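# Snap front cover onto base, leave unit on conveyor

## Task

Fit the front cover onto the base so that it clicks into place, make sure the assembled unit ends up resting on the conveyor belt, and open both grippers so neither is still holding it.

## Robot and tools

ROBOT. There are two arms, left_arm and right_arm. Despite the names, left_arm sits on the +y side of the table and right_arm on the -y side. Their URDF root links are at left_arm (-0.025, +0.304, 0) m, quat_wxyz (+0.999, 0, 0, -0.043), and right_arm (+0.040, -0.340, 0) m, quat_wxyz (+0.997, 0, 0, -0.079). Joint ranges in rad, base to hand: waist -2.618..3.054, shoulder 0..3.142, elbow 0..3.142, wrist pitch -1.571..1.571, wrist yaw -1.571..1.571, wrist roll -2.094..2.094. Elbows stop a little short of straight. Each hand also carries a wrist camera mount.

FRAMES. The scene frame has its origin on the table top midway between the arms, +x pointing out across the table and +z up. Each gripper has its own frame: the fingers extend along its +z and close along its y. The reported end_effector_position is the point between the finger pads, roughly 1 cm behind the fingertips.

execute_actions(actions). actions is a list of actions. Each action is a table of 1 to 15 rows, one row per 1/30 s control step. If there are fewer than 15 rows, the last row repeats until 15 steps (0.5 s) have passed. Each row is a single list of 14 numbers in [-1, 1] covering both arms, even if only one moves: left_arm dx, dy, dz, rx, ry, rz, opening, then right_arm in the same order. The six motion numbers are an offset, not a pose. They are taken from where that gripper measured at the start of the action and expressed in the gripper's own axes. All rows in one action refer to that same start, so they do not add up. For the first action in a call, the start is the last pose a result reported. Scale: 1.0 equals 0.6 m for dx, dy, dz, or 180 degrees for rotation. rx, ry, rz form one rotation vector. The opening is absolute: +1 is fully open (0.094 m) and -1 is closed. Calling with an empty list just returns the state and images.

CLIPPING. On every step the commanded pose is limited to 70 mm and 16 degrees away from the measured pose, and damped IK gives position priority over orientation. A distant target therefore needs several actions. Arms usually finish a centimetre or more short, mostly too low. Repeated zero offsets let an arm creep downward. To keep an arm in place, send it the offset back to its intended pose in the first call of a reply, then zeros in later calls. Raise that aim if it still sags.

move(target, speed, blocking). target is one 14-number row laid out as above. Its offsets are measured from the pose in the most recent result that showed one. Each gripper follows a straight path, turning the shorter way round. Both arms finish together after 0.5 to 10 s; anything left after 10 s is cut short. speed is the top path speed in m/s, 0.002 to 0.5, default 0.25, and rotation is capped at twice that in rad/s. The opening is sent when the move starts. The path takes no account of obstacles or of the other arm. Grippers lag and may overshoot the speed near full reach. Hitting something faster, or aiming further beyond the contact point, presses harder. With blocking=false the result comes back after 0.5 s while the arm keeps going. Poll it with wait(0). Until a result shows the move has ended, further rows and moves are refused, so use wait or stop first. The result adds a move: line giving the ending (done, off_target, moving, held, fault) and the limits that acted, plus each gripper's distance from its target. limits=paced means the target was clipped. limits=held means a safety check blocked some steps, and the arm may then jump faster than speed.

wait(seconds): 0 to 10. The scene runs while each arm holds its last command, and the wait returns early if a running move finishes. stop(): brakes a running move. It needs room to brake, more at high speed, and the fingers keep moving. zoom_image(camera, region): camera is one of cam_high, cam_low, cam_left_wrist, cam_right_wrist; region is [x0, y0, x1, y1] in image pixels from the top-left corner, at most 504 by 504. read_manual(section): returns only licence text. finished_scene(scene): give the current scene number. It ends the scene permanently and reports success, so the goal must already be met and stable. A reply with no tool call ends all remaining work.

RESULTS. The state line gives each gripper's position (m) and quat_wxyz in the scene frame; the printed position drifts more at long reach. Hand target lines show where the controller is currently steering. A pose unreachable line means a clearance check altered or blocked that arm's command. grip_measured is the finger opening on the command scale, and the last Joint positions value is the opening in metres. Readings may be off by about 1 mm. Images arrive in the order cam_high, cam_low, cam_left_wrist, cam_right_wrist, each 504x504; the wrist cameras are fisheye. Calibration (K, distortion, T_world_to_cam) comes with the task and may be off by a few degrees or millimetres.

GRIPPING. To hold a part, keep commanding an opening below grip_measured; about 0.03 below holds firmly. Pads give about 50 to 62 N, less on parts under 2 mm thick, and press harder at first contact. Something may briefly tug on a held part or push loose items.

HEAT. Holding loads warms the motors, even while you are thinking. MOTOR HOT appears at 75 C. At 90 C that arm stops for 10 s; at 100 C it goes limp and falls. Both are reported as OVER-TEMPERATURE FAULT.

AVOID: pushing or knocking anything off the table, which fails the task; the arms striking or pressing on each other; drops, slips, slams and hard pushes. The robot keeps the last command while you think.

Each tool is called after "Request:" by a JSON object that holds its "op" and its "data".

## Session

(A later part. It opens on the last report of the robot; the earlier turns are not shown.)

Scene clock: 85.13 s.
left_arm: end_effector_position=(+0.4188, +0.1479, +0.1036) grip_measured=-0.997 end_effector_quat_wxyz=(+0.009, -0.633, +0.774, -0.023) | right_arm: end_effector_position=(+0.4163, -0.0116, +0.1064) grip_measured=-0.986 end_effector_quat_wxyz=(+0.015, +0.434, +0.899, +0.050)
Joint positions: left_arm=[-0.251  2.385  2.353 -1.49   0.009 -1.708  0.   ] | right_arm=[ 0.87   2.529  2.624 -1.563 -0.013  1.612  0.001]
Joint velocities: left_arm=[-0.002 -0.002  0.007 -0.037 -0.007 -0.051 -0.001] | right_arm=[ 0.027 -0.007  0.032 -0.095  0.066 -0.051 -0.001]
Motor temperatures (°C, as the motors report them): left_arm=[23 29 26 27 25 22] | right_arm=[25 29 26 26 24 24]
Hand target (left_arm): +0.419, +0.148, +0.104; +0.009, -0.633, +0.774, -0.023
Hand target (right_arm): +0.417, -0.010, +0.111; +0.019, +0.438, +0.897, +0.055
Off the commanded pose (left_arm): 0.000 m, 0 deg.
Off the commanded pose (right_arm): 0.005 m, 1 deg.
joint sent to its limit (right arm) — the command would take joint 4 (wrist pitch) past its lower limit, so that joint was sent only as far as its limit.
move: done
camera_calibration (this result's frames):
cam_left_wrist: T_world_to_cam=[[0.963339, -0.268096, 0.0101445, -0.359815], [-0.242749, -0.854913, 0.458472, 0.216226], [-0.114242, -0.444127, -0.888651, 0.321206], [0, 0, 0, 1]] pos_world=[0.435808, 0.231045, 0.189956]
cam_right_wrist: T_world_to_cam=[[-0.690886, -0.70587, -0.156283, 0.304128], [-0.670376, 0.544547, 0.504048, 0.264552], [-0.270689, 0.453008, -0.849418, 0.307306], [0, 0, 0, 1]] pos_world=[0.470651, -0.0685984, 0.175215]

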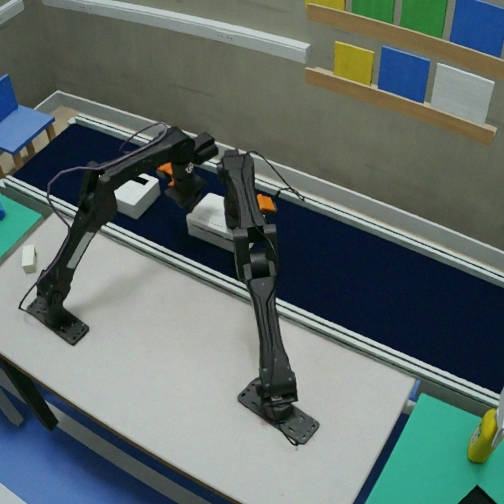

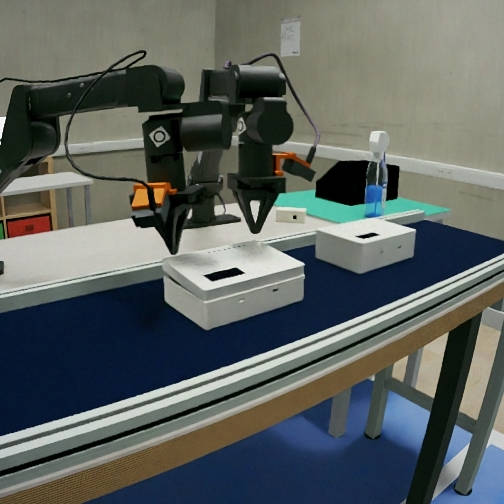

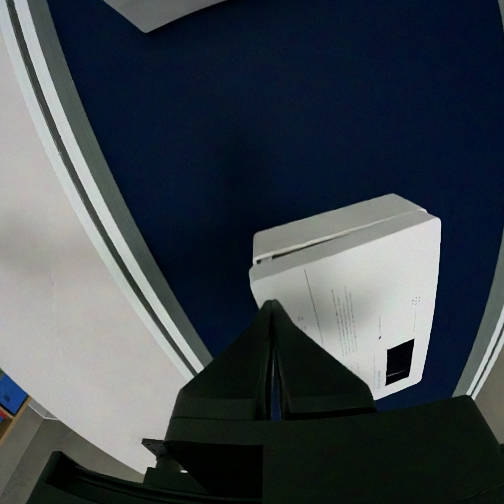

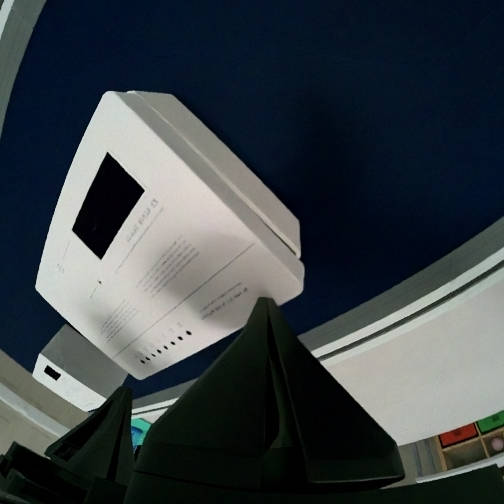

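Request:
{"op": "move", "data": {"target": [0.012,0.004,0.10,-0.04,-0.006,0,-1,0,-0.004,0.105,0.04,0,0,-1], "speed": 0.06}}

Scene clock: 86.63 s.
left_arm: end_effector_position=(+0.4219, +0.1468, +0.0861) grip_measured=-0.997 end_effector_quat_wxyz=(-0.001, -0.636, +0.772, -0.007) | right_arm: end_effector_position=(+0.4213, -0.0062, +0.0971) grip_measured=-0.986 end_effector_quat_wxyz=(+0.013, +0.435, +0.899, +0.051)
Joint positions: left_arm=[-0.251  2.452  2.403 -1.51   0.009 -1.715  0.   ] | right_arm=[ 0.87   2.583  2.689 -1.573 -0.018  1.614  0.001]
Joint velocities: left_arm=[-0.017  0.002 -0.007 -0.037 -0.037  0.007 -0.   ] | right_arm=[-0.017  0.007  0.007  0.051  0.007  0.022  0.   ]
Motor temperatures (°C, as the motors report them): left_arm=[23 29 26 27 25 22] | right_arm=[25 29 26 26 24 24]
Hand target (left_arm): +0.415, +0.142, +0.045; -0.023, -0.633, +0.773, +0.032
Hand target (right_arm): +0.415, -0.010, +0.046; -0.011, +0.434, +0.901, -0.000
Off the commanded pose (left_arm): 0.043 m, 5 deg.
Off the commanded pose (right_arm): 0.054 m, 7 deg.
joint sent to its limit (right arm) — the command would take joint 4 (wrist pitch) past its lower limit, so that joint was sent only as far as its limit.
move: off_target (left_arm, right_arm)
camera_calibration (this result's frames):
cam_left_wrist: T_world_to_cam=[[0.964759, -0.261759, -0.0268672, -0.361205], [-0.221097, -0.861758, 0.456606, 0.216076], [-0.142674, -0.434575, -0.889263, 0.316092], [0, 0, 0, 1]] pos_world=[0.441347, 0.229022, 0.172723]
cam_right_wrist: T_world_to_cam=[[-0.692243, -0.704207, -0.157774, 0.310617], [-0.668461, 0.54331, 0.507911, 0.268434], [-0.271954, 0.457064, -0.846837, 0.298681], [0, 0, 0, 1]] pos_world=[0.475688, -0.0636211, 0.165601]

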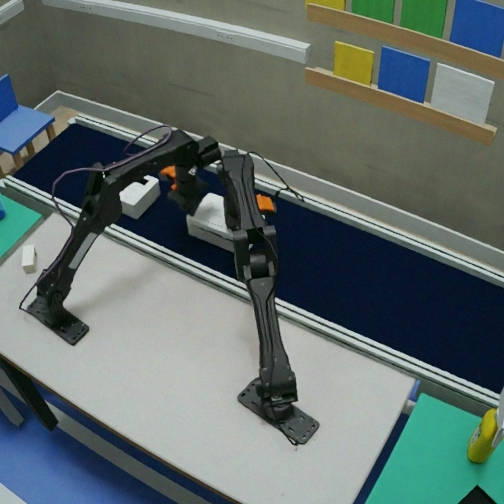

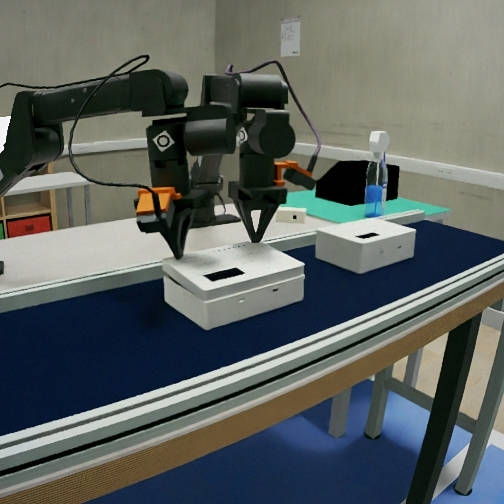

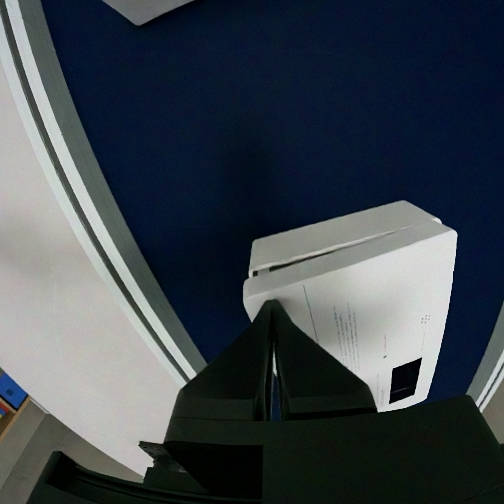

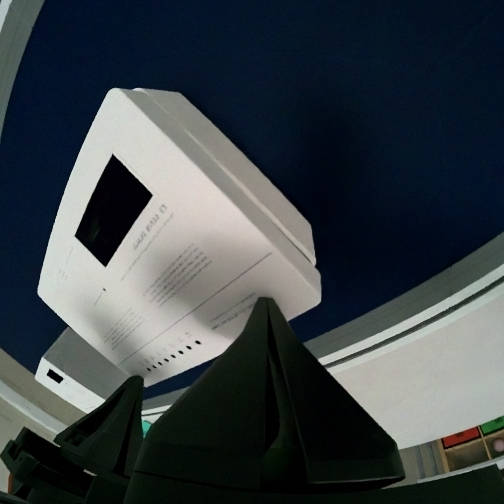

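Request:
{"op": "move", "data": {"target": [0,0.012,0.116,-0.05,-0.008,0,-1,0,-0.012,0.116,0.05,0,0,-1], "speed": 0.08}}

Request:
{"op": "zoom_image", "data": {"camera": "cam_low", "region": [140,200,320,340]}}

Scene clock: 89.07 s.
left_arm: end_effector_position=(+0.4216, +0.1469, +0.0846) grip_measured=-0.997 end_effector_quat_wxyz=(-0.004, -0.636, +0.772, -0.003) | right_arm: end_effector_position=(+0.4251, -0.0026, +0.0961) grip_measured=-0.986 end_effector_quat_wxyz=(+0.015, +0.435, +0.898, +0.058)
Joint positions: left_arm=[-0.251  2.469  2.427 -1.528  0.009 -1.715  0.   ] | right_arm=[ 0.87   2.604  2.725 -1.573 -0.019  1.614  0.001]
Joint velocities: left_arm=[-0.002  0.007 -0.007  0.037 -0.007 -0.007  0.001] | right_arm=[ 0.007  0.002  0.007 -0.022  0.081 -0.037 -0.   ]
Motor temperatures (°C, as the motors report them): left_arm=[23 28 26 26 25 22] | right_arm=[25 29 26 26 24 24]
Hand target (left_arm): +0.409, +0.151, +0.021; -0.041, -0.635, +0.769, +0.061
Hand target (right_arm): +0.415, -0.008, +0.031; -0.017, +0.434, +0.900, -0.008
Off the commanded pose (left_arm): 0.068 m, 9 deg.
Off the commanded pose (right_arm): 0.069 m, 10 deg.
joint sent to its limit (right arm) — the command would take joint 4 (wrist pitch) past its lower limit, so that joint was sent only as far as its limit.
move: off_target (left_arm, right_arm)
camera_calibration (this result's frames):
cam_left_wrist: T_world_to_cam=[[0.964534, -0.261278, -0.0375194, -0.360064], [-0.216166, -0.863448, 0.455774, 0.215008], [-0.15148, -0.431499, -0.889305, 0.318048], [0, 0, 0, 1]] pos_world=[0.441949, 0.228808, 0.171337]
cam_right_wrist: T_world_to_cam=[[-0.690475, -0.702574, -0.172146, 0.316288], [-0.673624, 0.537812, 0.50694, 0.271773], [-0.263581, 0.465991, -0.844617, 0.293475], [0, 0, 0, 1]] pos_world=[0.478816, -0.0607042, 0.164548]

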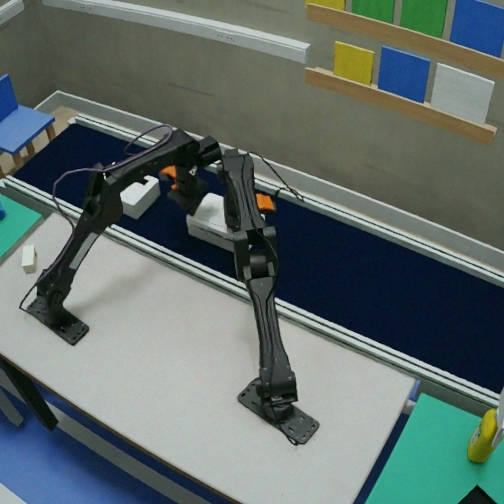

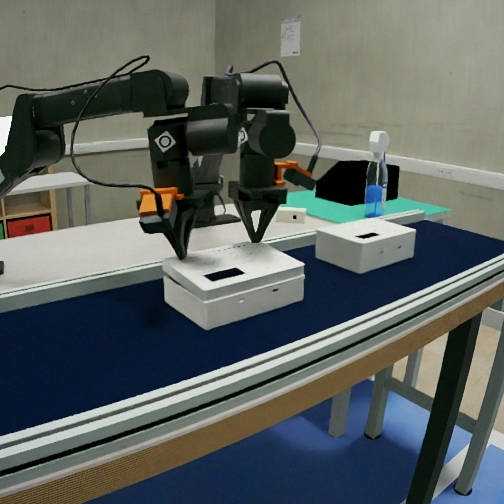

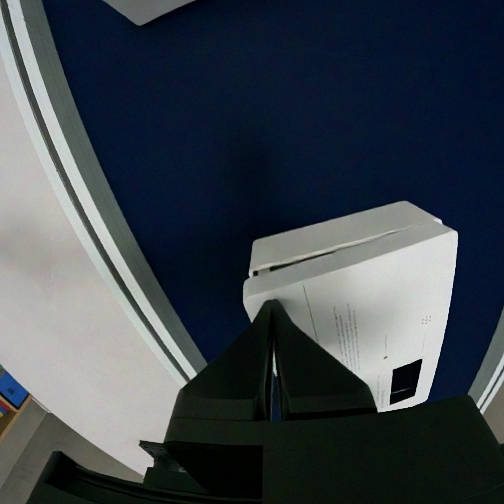

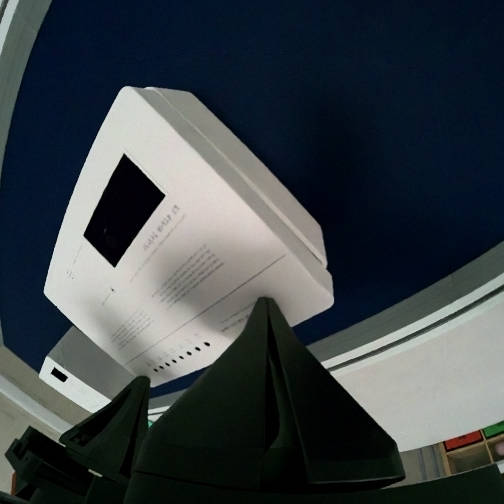

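Region (140, 200, 320, 340) of cam_low's 504x504 image, scaled by 2.800, with more detail than that image has.

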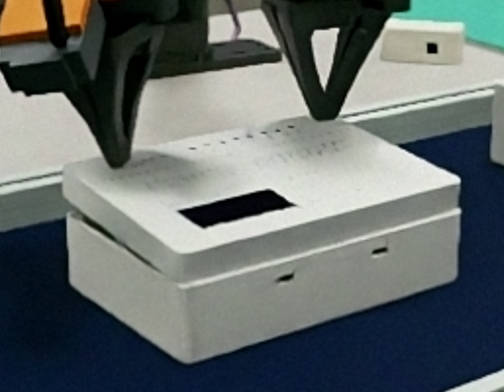

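Request:
{"op": "move", "data": {"target": [0,0,-0.025,0,0,0,-1,-0.105,-0.075,-0.077,0,0,0,-1], "speed": 0.2}}

Request:
{"op": "move", "data": {"target": [0.1245,0.032,0,0,0,0,-1,0,0,0,0,0,0,-1], "speed": 0.2}}

Scene clock: 90.63 s.
left_arm: end_effector_position=(+0.4230, +0.1464, +0.0902) grip_measured=-0.997 end_effector_quat_wxyz=(-0.001, -0.636, +0.772, -0.008) | right_arm: end_effector_position=(+0.4280, -0.0861, +0.1354) grip_measured=-0.986 end_effector_quat_wxyz=(+0.016, +0.443, +0.895, +0.055)
Joint positions: left_arm=[-0.251  2.464  2.442 -1.535  0.01  -1.715  0.   ] | right_arm=[ 0.725  2.281  2.296 -1.474 -0.03   1.486  0.001]
Joint velocities: left_arm=[-0.007  0.002 -0.007 -0.051  0.022  0.037 -0.   ] | right_arm=[-0.017 -0.002 -0.007  0.051  0.007 -0.007  0.   ]
Motor temperatures (°C, as the motors report them): left_arm=[23 28 26 26 25 22] | right_arm=[25 29 26 26 24 24]
Hand target (left_arm): +0.422, +0.147, +0.099; +0.002, -0.636, +0.772, -0.011
Hand target (right_arm): +0.425, -0.084, +0.135; +0.015, +0.435, +0.899, +0.057
Off the commanded pose (left_arm): 0.010 m, 1 deg.
Off the commanded pose (right_arm): 0.003 m, 1 deg.
joint sent to its limit (left arm) — the command would take joint 4 (wrist pitch) past its lower limit, so that joint was sent only as far as its limit.
move: done
camera_calibration (this result's frames):
cam_left_wrist: T_world_to_cam=[[0.964901, -0.261422, -0.0249964, -0.36255], [-0.221536, -0.861388, 0.457092, 0.214133], [-0.141025, -0.435511, -0.889068, 0.319135], [0, 0, 0, 1]] pos_world=[0.442269, 0.22866, 0.176792]
cam_right_wrist: T_world_to_cam=[[-0.702619, -0.691559, -0.167551, 0.271951], [-0.663797, 0.5522, 0.50443, 0.296091], [-0.256321, 0.465641, -0.84704, 0.363518], [0, 0, 0, 1]] pos_world=[0.4808, -0.1447, 0.204123]

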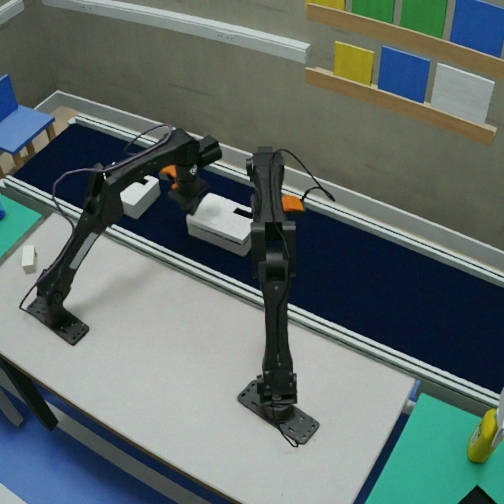

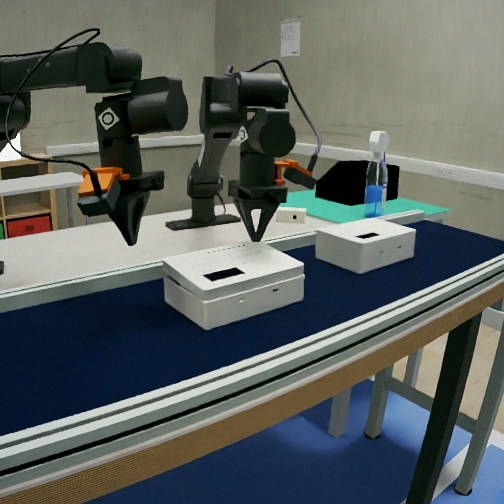

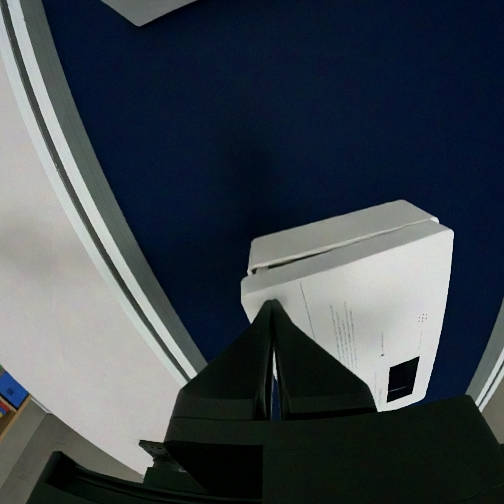

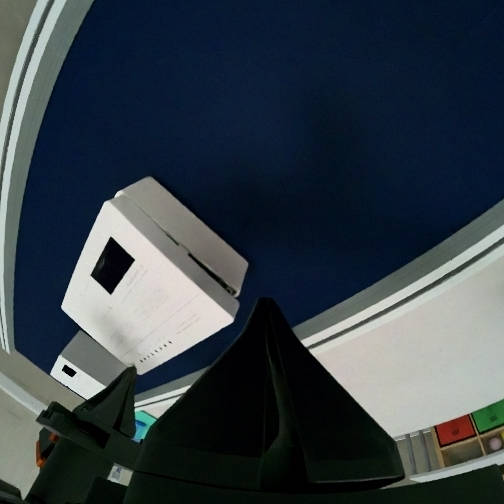

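Scene clock: 91.57 s.
left_arm: end_effector_position=(+0.3868, +0.0716, +0.0901) grip_measured=-0.997 end_effector_quat_wxyz=(-0.004, -0.629, +0.778, -0.008) | right_arm: end_effector_position=(+0.4280, -0.0861, +0.1354) grip_measured=-0.986 end_effector_quat_wxyz=(+0.016, +0.443, +0.895, +0.055)
Joint positions: left_arm=[-0.425  2.452  2.419 -1.527  0.014 -1.869  0.   ] | right_arm=[ 0.725  2.281  2.296 -1.474 -0.03   1.486  0.001]
Joint velocities: left_arm=[-0.002 -0.017  0.002  0.022 -0.007 -0.007 -0.   ] | right_arm=[-0.017  0.002 -0.027 -0.037 -0.081 -0.051 -0.   ]
Motor temperatures (°C, as the motors report them): left_arm=[23 29 26 26 25 22] | right_arm=[25 29 26 26 24 24]
Hand target (left_arm): +0.389, +0.076, +0.090; -0.002, -0.636, +0.772, -0.007
Hand target (right_arm): +0.428, -0.086, +0.135; +0.016, +0.443, +0.895, +0.055
Off the commanded pose (left_arm): 0.006 m, 1 deg.
Off the commanded pose (right_arm): 0.000 m, 0 deg.
move: done
camera_calibration (this result's frames):
cam_left_wrist: T_world_to_cam=[[0.959433, -0.280334, -0.0300195, -0.343289], [-0.235353, -0.854981, 0.462187, 0.146179], [-0.155233, -0.436372, -0.886274, 0.286737], [0, 0, 0, 1]] pos_world=[0.408278, 0.153868, 0.17626]
cam_right_wrist: T_world_to_cam=[[-0.702619, -0.691559, -0.167551, 0.271951], [-0.663797, 0.5522, 0.50443, 0.296091], [-0.256321, 0.465641, -0.84704, 0.363518], [0, 0, 0, 1]] pos_world=[0.4808, -0.1447, 0.204123]

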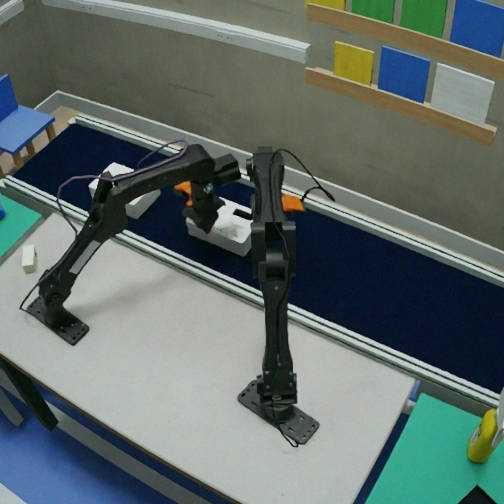

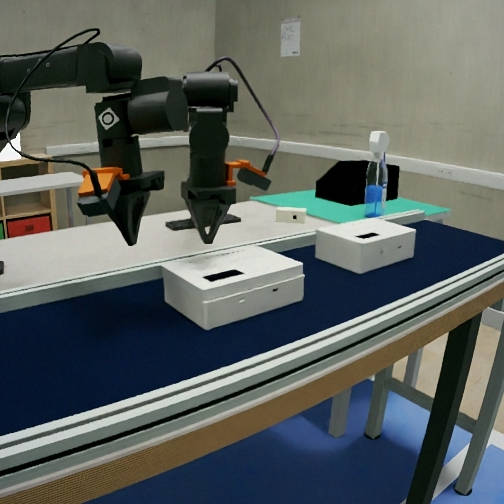

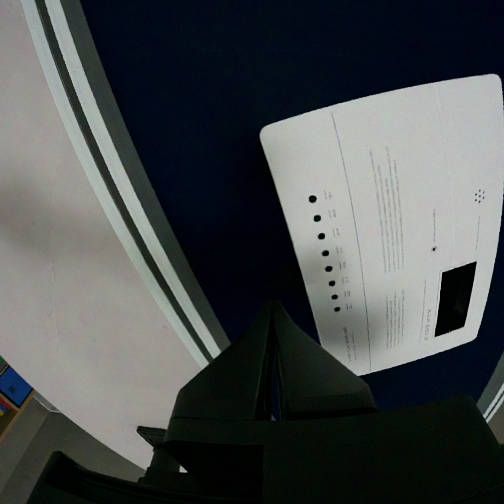

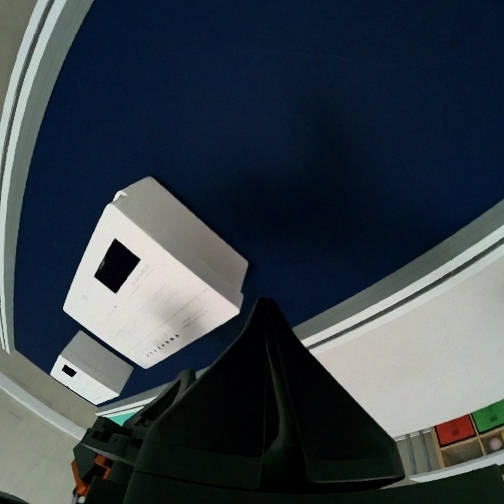

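Request:
{"op": "zoom_image", "data": {"camera": "cam_low", "region": [140,200,320,340]}}

Request:
{"op": "zoom_image", "data": {"camera": "cam_right_wrist", "region": [40,150,280,390]}}

Region (140, 200, 320, 340) of cam_low's 504x504 image, scaled by 2.800, with more detail than that image has.

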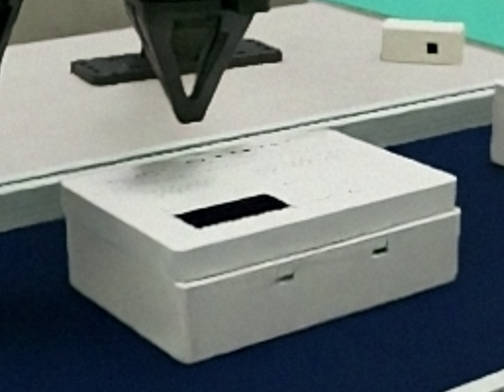

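Region (40, 150, 280, 390) of cam_right_wrist's 504x504 image, scaled by 2.100, with more detail than that image has.

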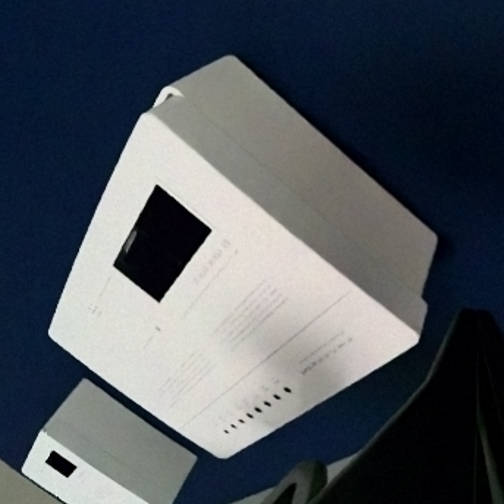

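Request:
{"op": "move", "data": {"target": [0.0167,0.022,0.024,0.382,0,-0.064,-0.35,0,0,0,0,0,0,-1], "speed": 0.4}}

Scene clock: 95.17 s.
left_arm: end_effector_position=(+0.3753, +0.0606, +0.0894) grip_measured=-0.352 end_effector_quat_wxyz=(-0.338, +0.589, -0.569, +0.464) | right_arm: end_effector_position=(+0.4280, -0.0861, +0.1354) grip_measured=-0.986 end_effector_quat_wxyz=(+0.016, +0.443, +0.895, +0.055)
Joint positions: left_arm=[-0.671  1.858  0.749  0.689 -0.575 -1.983  0.03 ] | right_arm=[ 0.725  2.281  2.296 -1.474 -0.03   1.486  0.001]
Joint velocities: left_arm=[-0.012 -0.007  0.012 -0.037 -0.037  0.007 -0.   ] | right_arm=[-0.017 -0.017 -0.002 -0.022 -0.095 -0.051 -0.001]
Motor temperatures (°C, as the motors report them): left_arm=[23 29 26 27 25 22] | right_arm=[25 29 26 26 24 24]
Hand target (left_arm): +0.371, +0.065, +0.079; -0.348, +0.587, -0.579, +0.447
Hand target (right_arm): +0.428, -0.086, +0.135; +0.016, +0.443, +0.895, +0.055
Off the commanded pose (left_arm): 0.015 m, 3 deg.
Off the commanded pose (right_arm): 0.000 m, 0 deg.
move: off_target (left_arm)
camera_calibration (this result's frames):
cam_left_wrist: T_world_to_cam=[[0.386436, 0.0477679, 0.921078, -0.22526], [-0.502796, -0.826307, 0.2538, 0.251705], [0.773217, -0.561191, -0.295297, -0.114185], [0, 0, 0, 1]] pos_world=[0.301894, 0.154666, 0.109881]
cam_right_wrist: T_world_to_cam=[[-0.702619, -0.691559, -0.167551, 0.271951], [-0.663797, 0.5522, 0.50443, 0.296091], [-0.256321, 0.465641, -0.84704, 0.363518], [0, 0, 0, 1]] pos_world=[0.4808, -0.1447, 0.204123]

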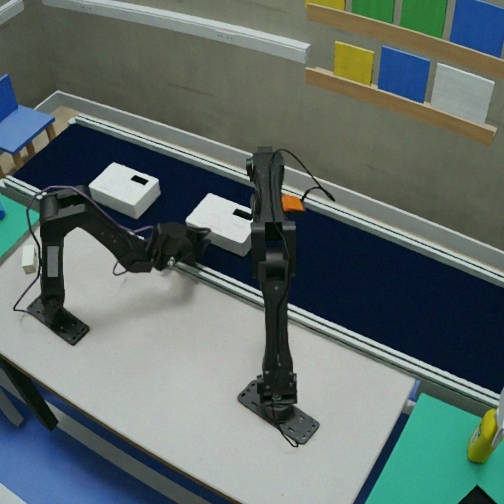

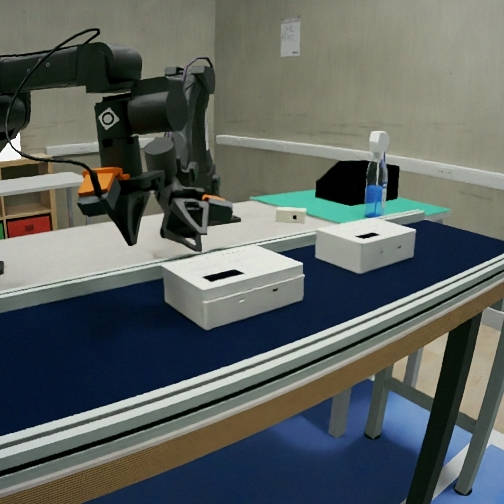

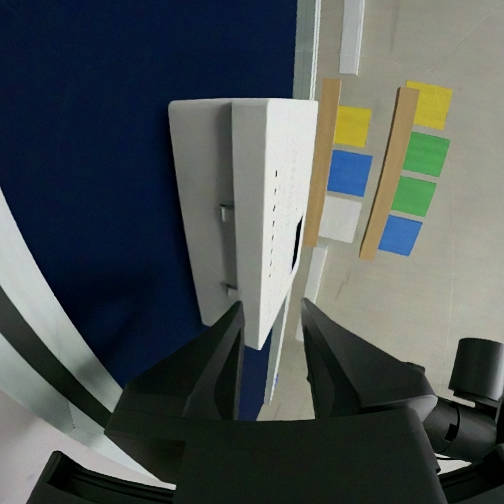

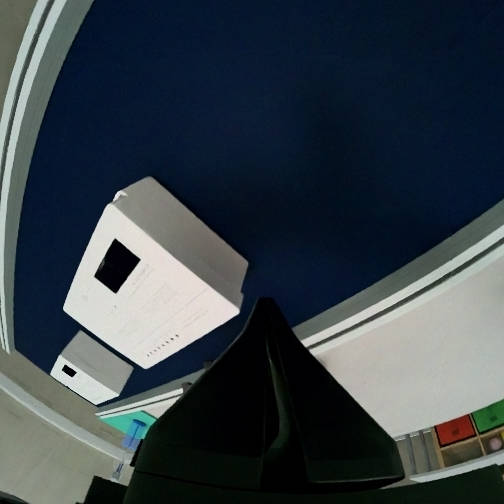

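Request:
{"op": "move", "data": {"target": [-0.015,0.0255,0.026,0,-0.015,0,-0.35,0,0,0,0,0,0,-1], "speed": 0.1}}

Scene clock: 96.07 s.
left_arm: end_effector_position=(+0.3761, +0.0617, +0.0626) grip_measured=-0.352 end_effector_quat_wxyz=(-0.339, +0.594, -0.575, +0.448) | right_arm: end_effector_position=(+0.4280, -0.0861, +0.1354) grip_measured=-0.986 end_effector_quat_wxyz=(+0.016, +0.443, +0.895, +0.055)
Joint positions: left_arm=[-0.671  1.94   0.749  0.733 -0.584 -1.99   0.03 ] | right_arm=[ 0.725  2.281  2.296 -1.474 -0.03   1.486  0.001]
Joint velocities: left_arm=[ 0.002 -0.012  0.002  0.095 -0.037 -0.037 -0.   ] | right_arm=[ 0.027 -0.002 -0.022  0.007  0.007  0.037  0.   ]
Motor temperatures (°C, as the motors report them): left_arm=[23 29 26 27 25 22] | right_arm=[25 29 26 26 24 24]
Hand target (left_arm): +0.385, +0.066, +0.068; -0.351, +0.600, -0.561, +0.450
Hand target (right_arm): +0.428, -0.086, +0.135; +0.016, +0.443, +0.895, +0.055
Off the commanded pose (left_arm): 0.011 m, 2 deg.
Off the commanded pose (right_arm): 0.000 m, 0 deg.
move: off_target (left_arm)
camera_calibration (this result's frames):
cam_left_wrist: T_world_to_cam=[[0.409665, 0.0318856, 0.911678, -0.208093], [-0.487565, -0.837016, 0.248363, 0.255048], [0.771009, -0.546248, -0.32735, -0.12021], [0, 0, 0, 1]] pos_world=[0.302284, 0.15445, 0.0870184]
cam_right_wrist: T_world_to_cam=[[-0.702619, -0.691559, -0.167551, 0.271951], [-0.663797, 0.5522, 0.50443, 0.296091], [-0.256321, 0.465641, -0.84704, 0.363518], [0, 0, 0, 1]] pos_world=[0.4808, -0.1447, 0.204123]

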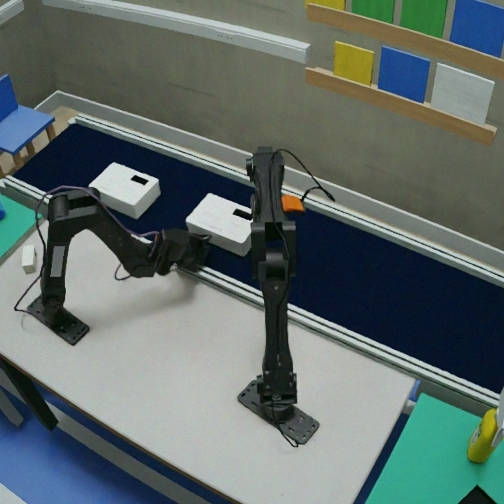

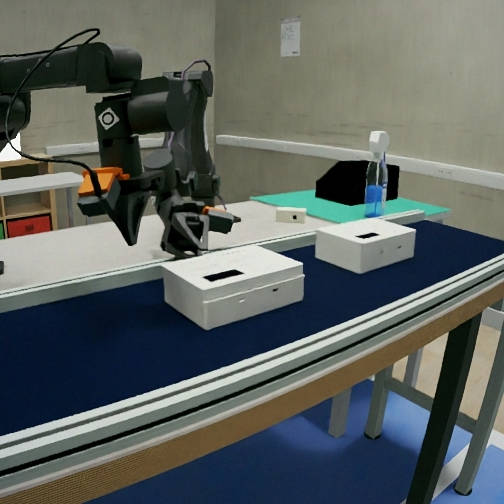

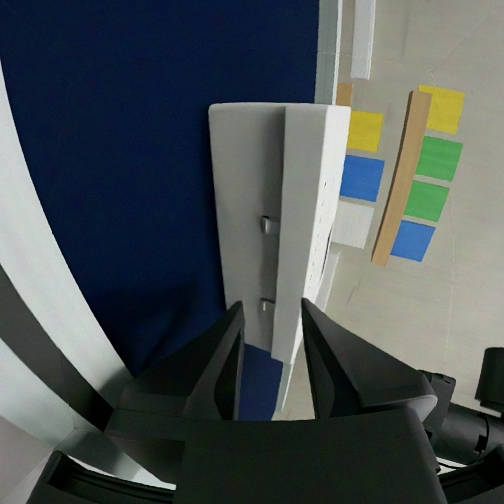

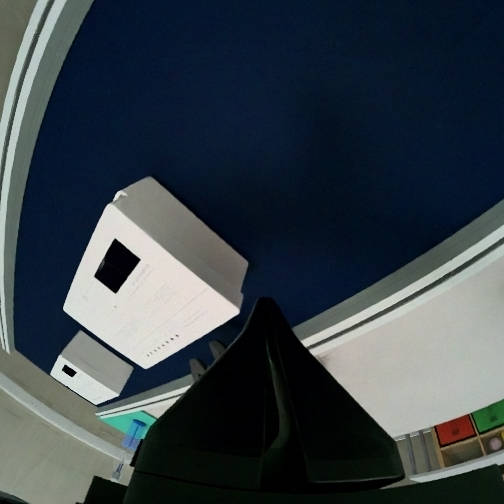

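Request:
{"op": "move", "data": {"target": [-0.009,-0.03,0.043,0,0,0,0,0,0,0,0,0,0,-1], "speed": 0.06}}

Scene clock: 97.13 s.
left_arm: end_effector_position=(+0.4034, +0.0659, +0.0746) grip_measured=-0.003 end_effector_quat_wxyz=(-0.337, +0.597, -0.563, +0.461) | right_arm: end_effector_position=(+0.4280, -0.0861, +0.1354) grip_measured=-0.986 end_effector_quat_wxyz=(+0.016, +0.443, +0.895, +0.055)
Joint positions: left_arm=[-0.608  1.961  0.817  0.731 -0.529 -1.971  0.047] | right_arm=[ 0.725  2.281  2.296 -1.474 -0.03   1.486  0.001]
Joint velocities: left_arm=[ 0.007 -0.002  0.012  0.007  0.007  0.022 -0.   ] | right_arm=[-0.002  0.007  0.022 -0.022  0.11  -0.007 -0.   ]
Motor temperatures (°C, as the motors report them): left_arm=[23 28 26 27 25 22] | right_arm=[25 29 26 26 24 24]
Hand target (left_arm): +0.407, +0.067, +0.069; -0.339, +0.594, -0.575, +0.448
Hand target (right_arm): +0.428, -0.086, +0.135; +0.016, +0.443, +0.895, +0.055
Off the commanded pose (left_arm): 0.007 m, 2 deg.
Off the commanded pose (right_arm): 0.000 m, 0 deg.
move: done
camera_calibration (this result's frames):
cam_left_wrist: T_world_to_cam=[[0.390342, 0.062006, 0.91858, -0.225018], [-0.487514, -0.83245, 0.263357, 0.267504], [0.781001, -0.55062, -0.294711, -0.14122], [0, 0, 0, 1]] pos_world=[0.328539, 0.158878, 0.0946286]
cam_right_wrist: T_world_to_cam=[[-0.702619, -0.691559, -0.167551, 0.271951], [-0.663797, 0.5522, 0.50443, 0.296091], [-0.256321, 0.465641, -0.84704, 0.363518], [0, 0, 0, 1]] pos_world=[0.4808, -0.1447, 0.204123]

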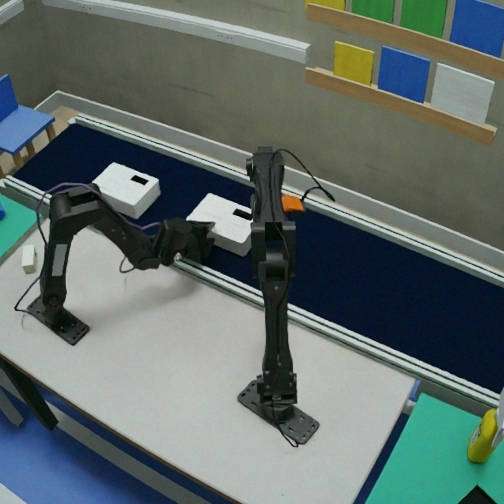

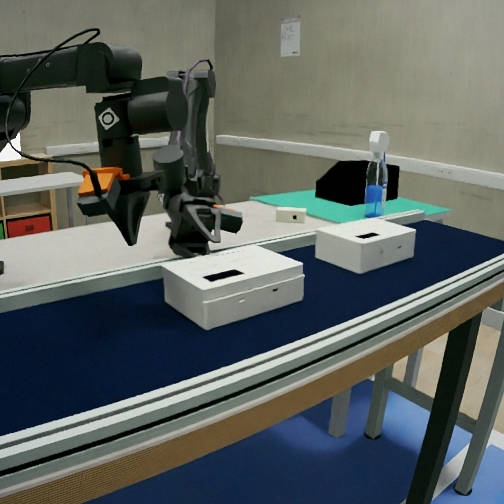

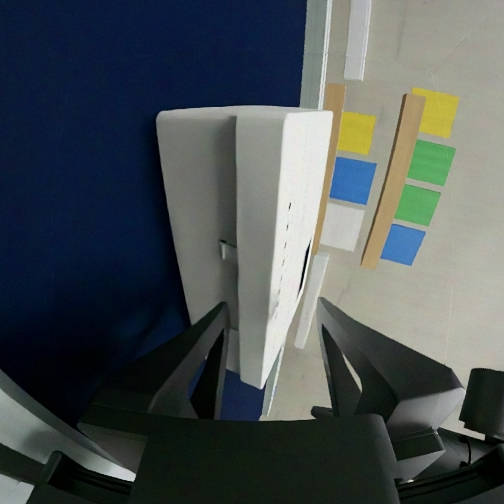

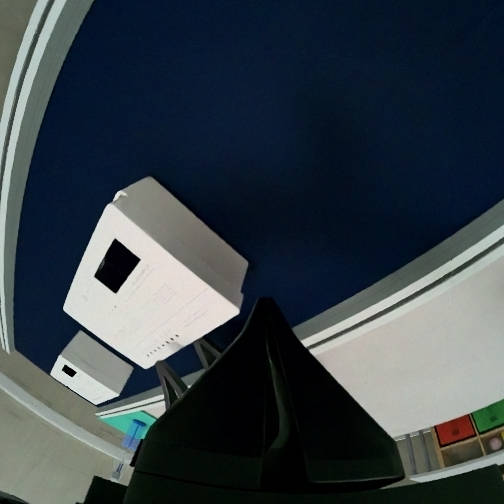

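Request:
{"op": "move", "data": {"target": [0.006,-0.044,-0.004,0,0,0,0,0,0,0,0,0,0,-1], "speed": 0.04}}

Scene clock: 98.23 s.
left_arm: end_effector_position=(+0.4058, +0.0630, +0.0941) grip_measured=-0.003 end_effector_quat_wxyz=(-0.336, +0.595, -0.563, +0.465) | right_arm: end_effector_position=(+0.4280, -0.0861, +0.1354) grip_measured=-0.986 end_effector_quat_wxyz=(+0.016, +0.443, +0.895, +0.055)
Joint positions: left_arm=[-0.608  1.909  0.846  0.657 -0.524 -1.97   0.047] | right_arm=[ 0.725  2.281  2.296 -1.474 -0.03   1.486  0.001]
Joint velocities: left_arm=[ 0.007 -0.002  0.027 -0.022 -0.037 -0.022 -0.001] | right_arm=[ 0.007  0.002 -0.002 -0.022 -0.022 -0.007 -0.001]
Motor temperatures (°C, as the motors report them): left_arm=[23 28 26 27 25 22] | right_arm=[25 30 26 26 24 24]
Hand target (left_arm): +0.411, +0.066, +0.101; -0.338, +0.596, -0.563, +0.462
Hand target (right_arm): +0.428, -0.086, +0.135; +0.016, +0.443, +0.895, +0.055
Off the commanded pose (left_arm): 0.009 m, 0 deg.
Off the commanded pose (right_arm): 0.000 m, 0 deg.
move: done
camera_calibration (this result's frames):
cam_left_wrist: T_world_to_cam=[[0.386754, 0.0649392, 0.919894, -0.242515], [-0.492335, -0.828921, 0.265511, 0.262658], [0.779762, -0.555583, -0.288617, -0.138681], [0, 0, 0, 1]] pos_world=[0.331247, 0.156423, 0.113324]
cam_right_wrist: T_world_to_cam=[[-0.702619, -0.691559, -0.167551, 0.271951], [-0.663797, 0.5522, 0.50443, 0.296091], [-0.256321, 0.465641, -0.84704, 0.363518], [0, 0, 0, 1]] pos_world=[0.4808, -0.1447, 0.204123]

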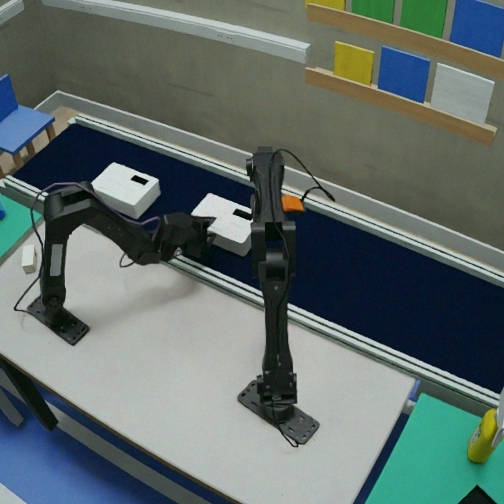

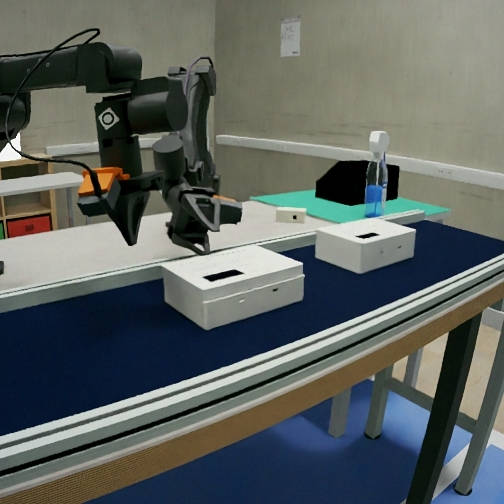

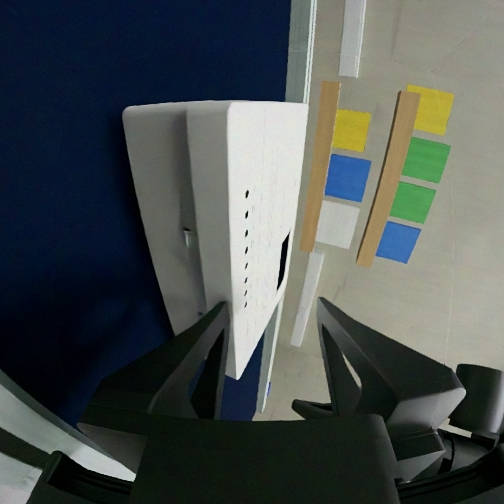

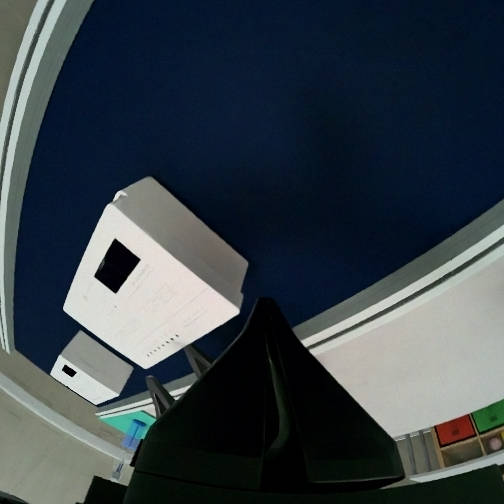

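Request:
{"op": "move", "data": {"target": [-0.008,0.036,0.009,0,0,0,0,0,0,0,0,0,0,-1], "speed": 0.06}}

Request:
{"op": "move", "data": {"target": [-0.004,-0.008,0.028,0,0,0,0,0,0,0,0,0,0,-1], "speed": 0.04}}

Scene clock: 99.33 s.
left_arm: end_effector_position=(+0.4065, +0.0624, +0.0794) grip_measured=-0.003 end_effector_quat_wxyz=(-0.336, +0.595, -0.557, +0.473) | right_arm: end_effector_position=(+0.4280, -0.0861, +0.1354) grip_measured=-0.986 end_effector_quat_wxyz=(+0.016, +0.443, +0.895, +0.055)
Joint positions: left_arm=[-0.608  1.967  0.826  0.753 -0.524 -1.973  0.047] | right_arm=[ 0.725  2.281  2.296 -1.474 -0.03   1.486  0.001]
Joint velocities: left_arm=[ 0.022 -0.007 -0.012  0.037  0.051 -0.095 -0.001] | right_arm=[ 0.012 -0.002 -0.002 -0.022  0.022 -0.022 -0.001]
Motor temperatures (°C, as the motors report them): left_arm=[23 28 26 27 25 22] | right_arm=[25 30 26 26 24 24]
Hand target (left_arm): +0.403, +0.064, +0.072; -0.336, +0.595, -0.562, +0.465
Hand target (right_arm): +0.428, -0.086, +0.135; +0.016, +0.443, +0.895, +0.055
Off the commanded pose (left_arm): 0.009 m, 1 deg.
Off the commanded pose (right_arm): 0.000 m, 0 deg.
move: done
camera_calibration (this result's frames):
cam_left_wrist: T_world_to_cam=[[0.374355, 0.0777305, 0.924022, -0.225356], [-0.495586, -0.825455, 0.270219, 0.267081], [0.783743, -0.55909, -0.270492, -0.146608], [0, 0, 0, 1]] pos_world=[0.331628, 0.156014, 0.0964077]
cam_right_wrist: T_world_to_cam=[[-0.702619, -0.691559, -0.167551, 0.271951], [-0.663797, 0.5522, 0.50443, 0.296091], [-0.256321, 0.465641, -0.84704, 0.363518], [0, 0, 0, 1]] pos_world=[0.4808, -0.1447, 0.204123]

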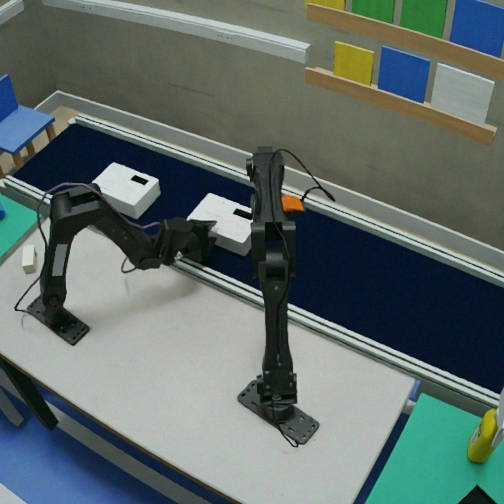

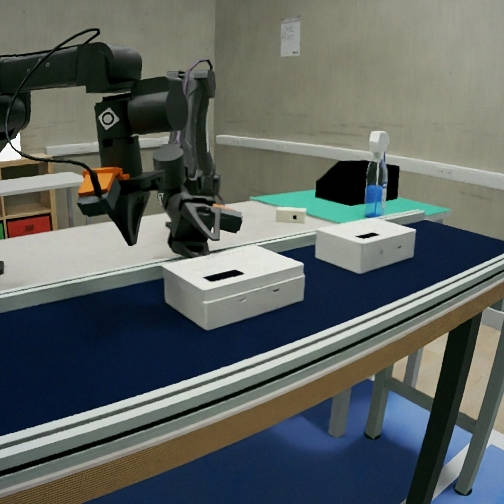

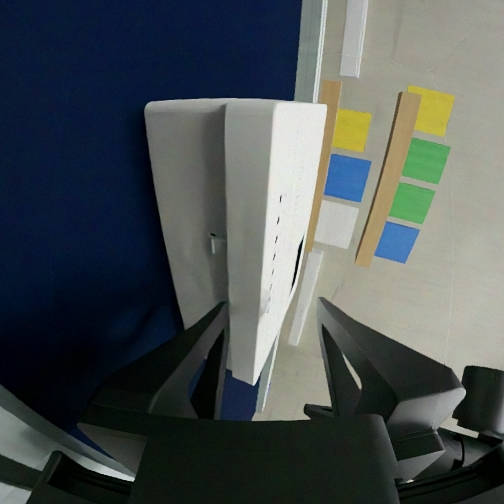

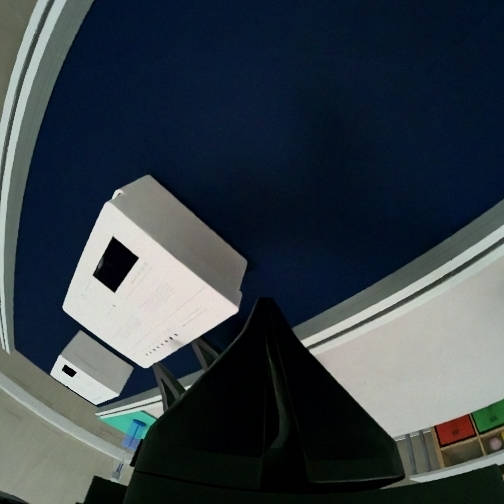

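Scene clock: 100.07 s.
left_arm: end_effector_position=(+0.4166, +0.0632, +0.0763) grip_measured=-0.003 end_effector_quat_wxyz=(-0.332, +0.597, -0.556, +0.474) | right_arm: end_effector_position=(+0.4280, -0.0861, +0.1354) grip_measured=-0.986 end_effector_quat_wxyz=(+0.016, +0.443, +0.895, +0.055)
Joint positions: left_arm=[-0.586  1.996  0.856  0.753 -0.5   -1.973  0.047] | right_arm=[ 0.725  2.281  2.296 -1.474 -0.03   1.486  0.001]
Joint velocities: left_arm=[ 0.007 -0.002 -0.002  0.037 -0.022  0.022  0.   ] | right_arm=[ 0.012  0.002 -0.007 -0.007 -0.081  0.007 -0.001]
Motor temperatures (°C, as the motors report them): left_arm=[23 28 26 27 25 22] | right_arm=[25 30 26 26 24 24]
Hand target (left_arm): +0.424, +0.064, +0.078; -0.336, +0.595, -0.557, +0.473
Hand target (right_arm): +0.428, -0.086, +0.135; +0.016, +0.443, +0.895, +0.055
Off the commanded pose (left_arm): 0.008 m, 1 deg.
Off the commanded pose (right_arm): 0.000 m, 0 deg.
move: done
camera_calibration (this result's frames):
cam_left_wrist: T_world_to_cam=[[0.378194, 0.0851755, 0.9218, -0.2282], [-0.494578, -0.823144, 0.278974, 0.272375], [0.782536, -0.561408, -0.269182, -0.154424], [0, 0, 0, 1]] pos_world=[0.341857, 0.156946, 0.0928006]
cam_right_wrist: T_world_to_cam=[[-0.702619, -0.691559, -0.167551, 0.271951], [-0.663797, 0.5522, 0.50443, 0.296091], [-0.256321, 0.465641, -0.84704, 0.363518], [0, 0, 0, 1]] pos_world=[0.4808, -0.1447, 0.204123]

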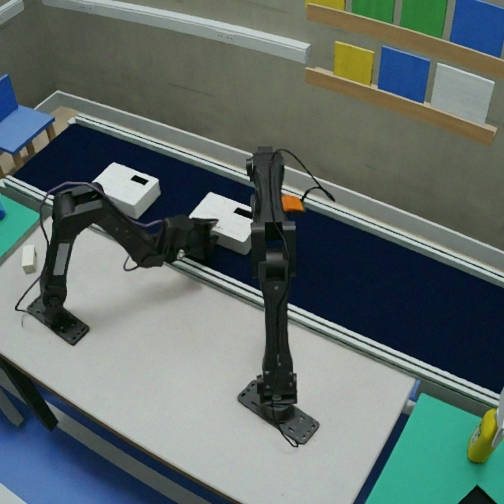

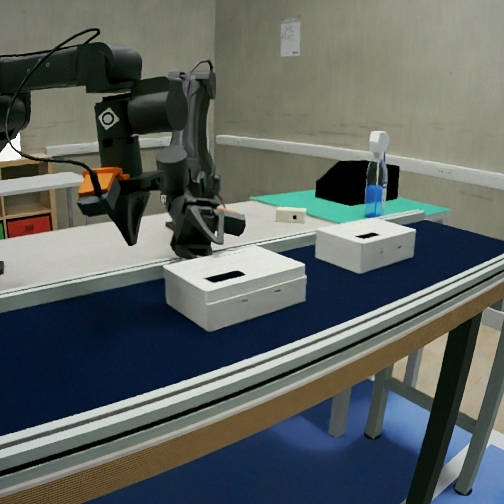

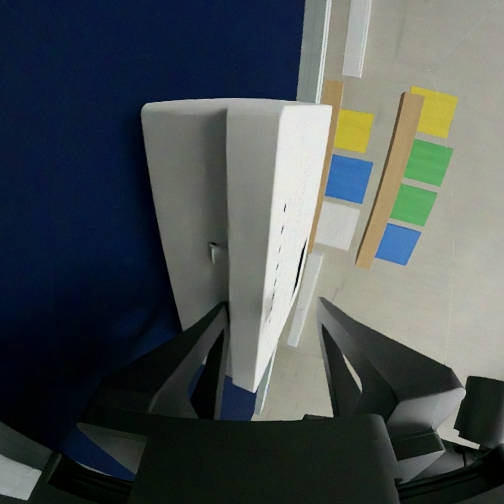

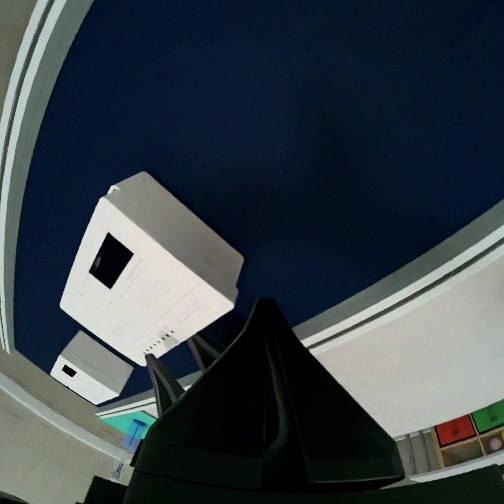

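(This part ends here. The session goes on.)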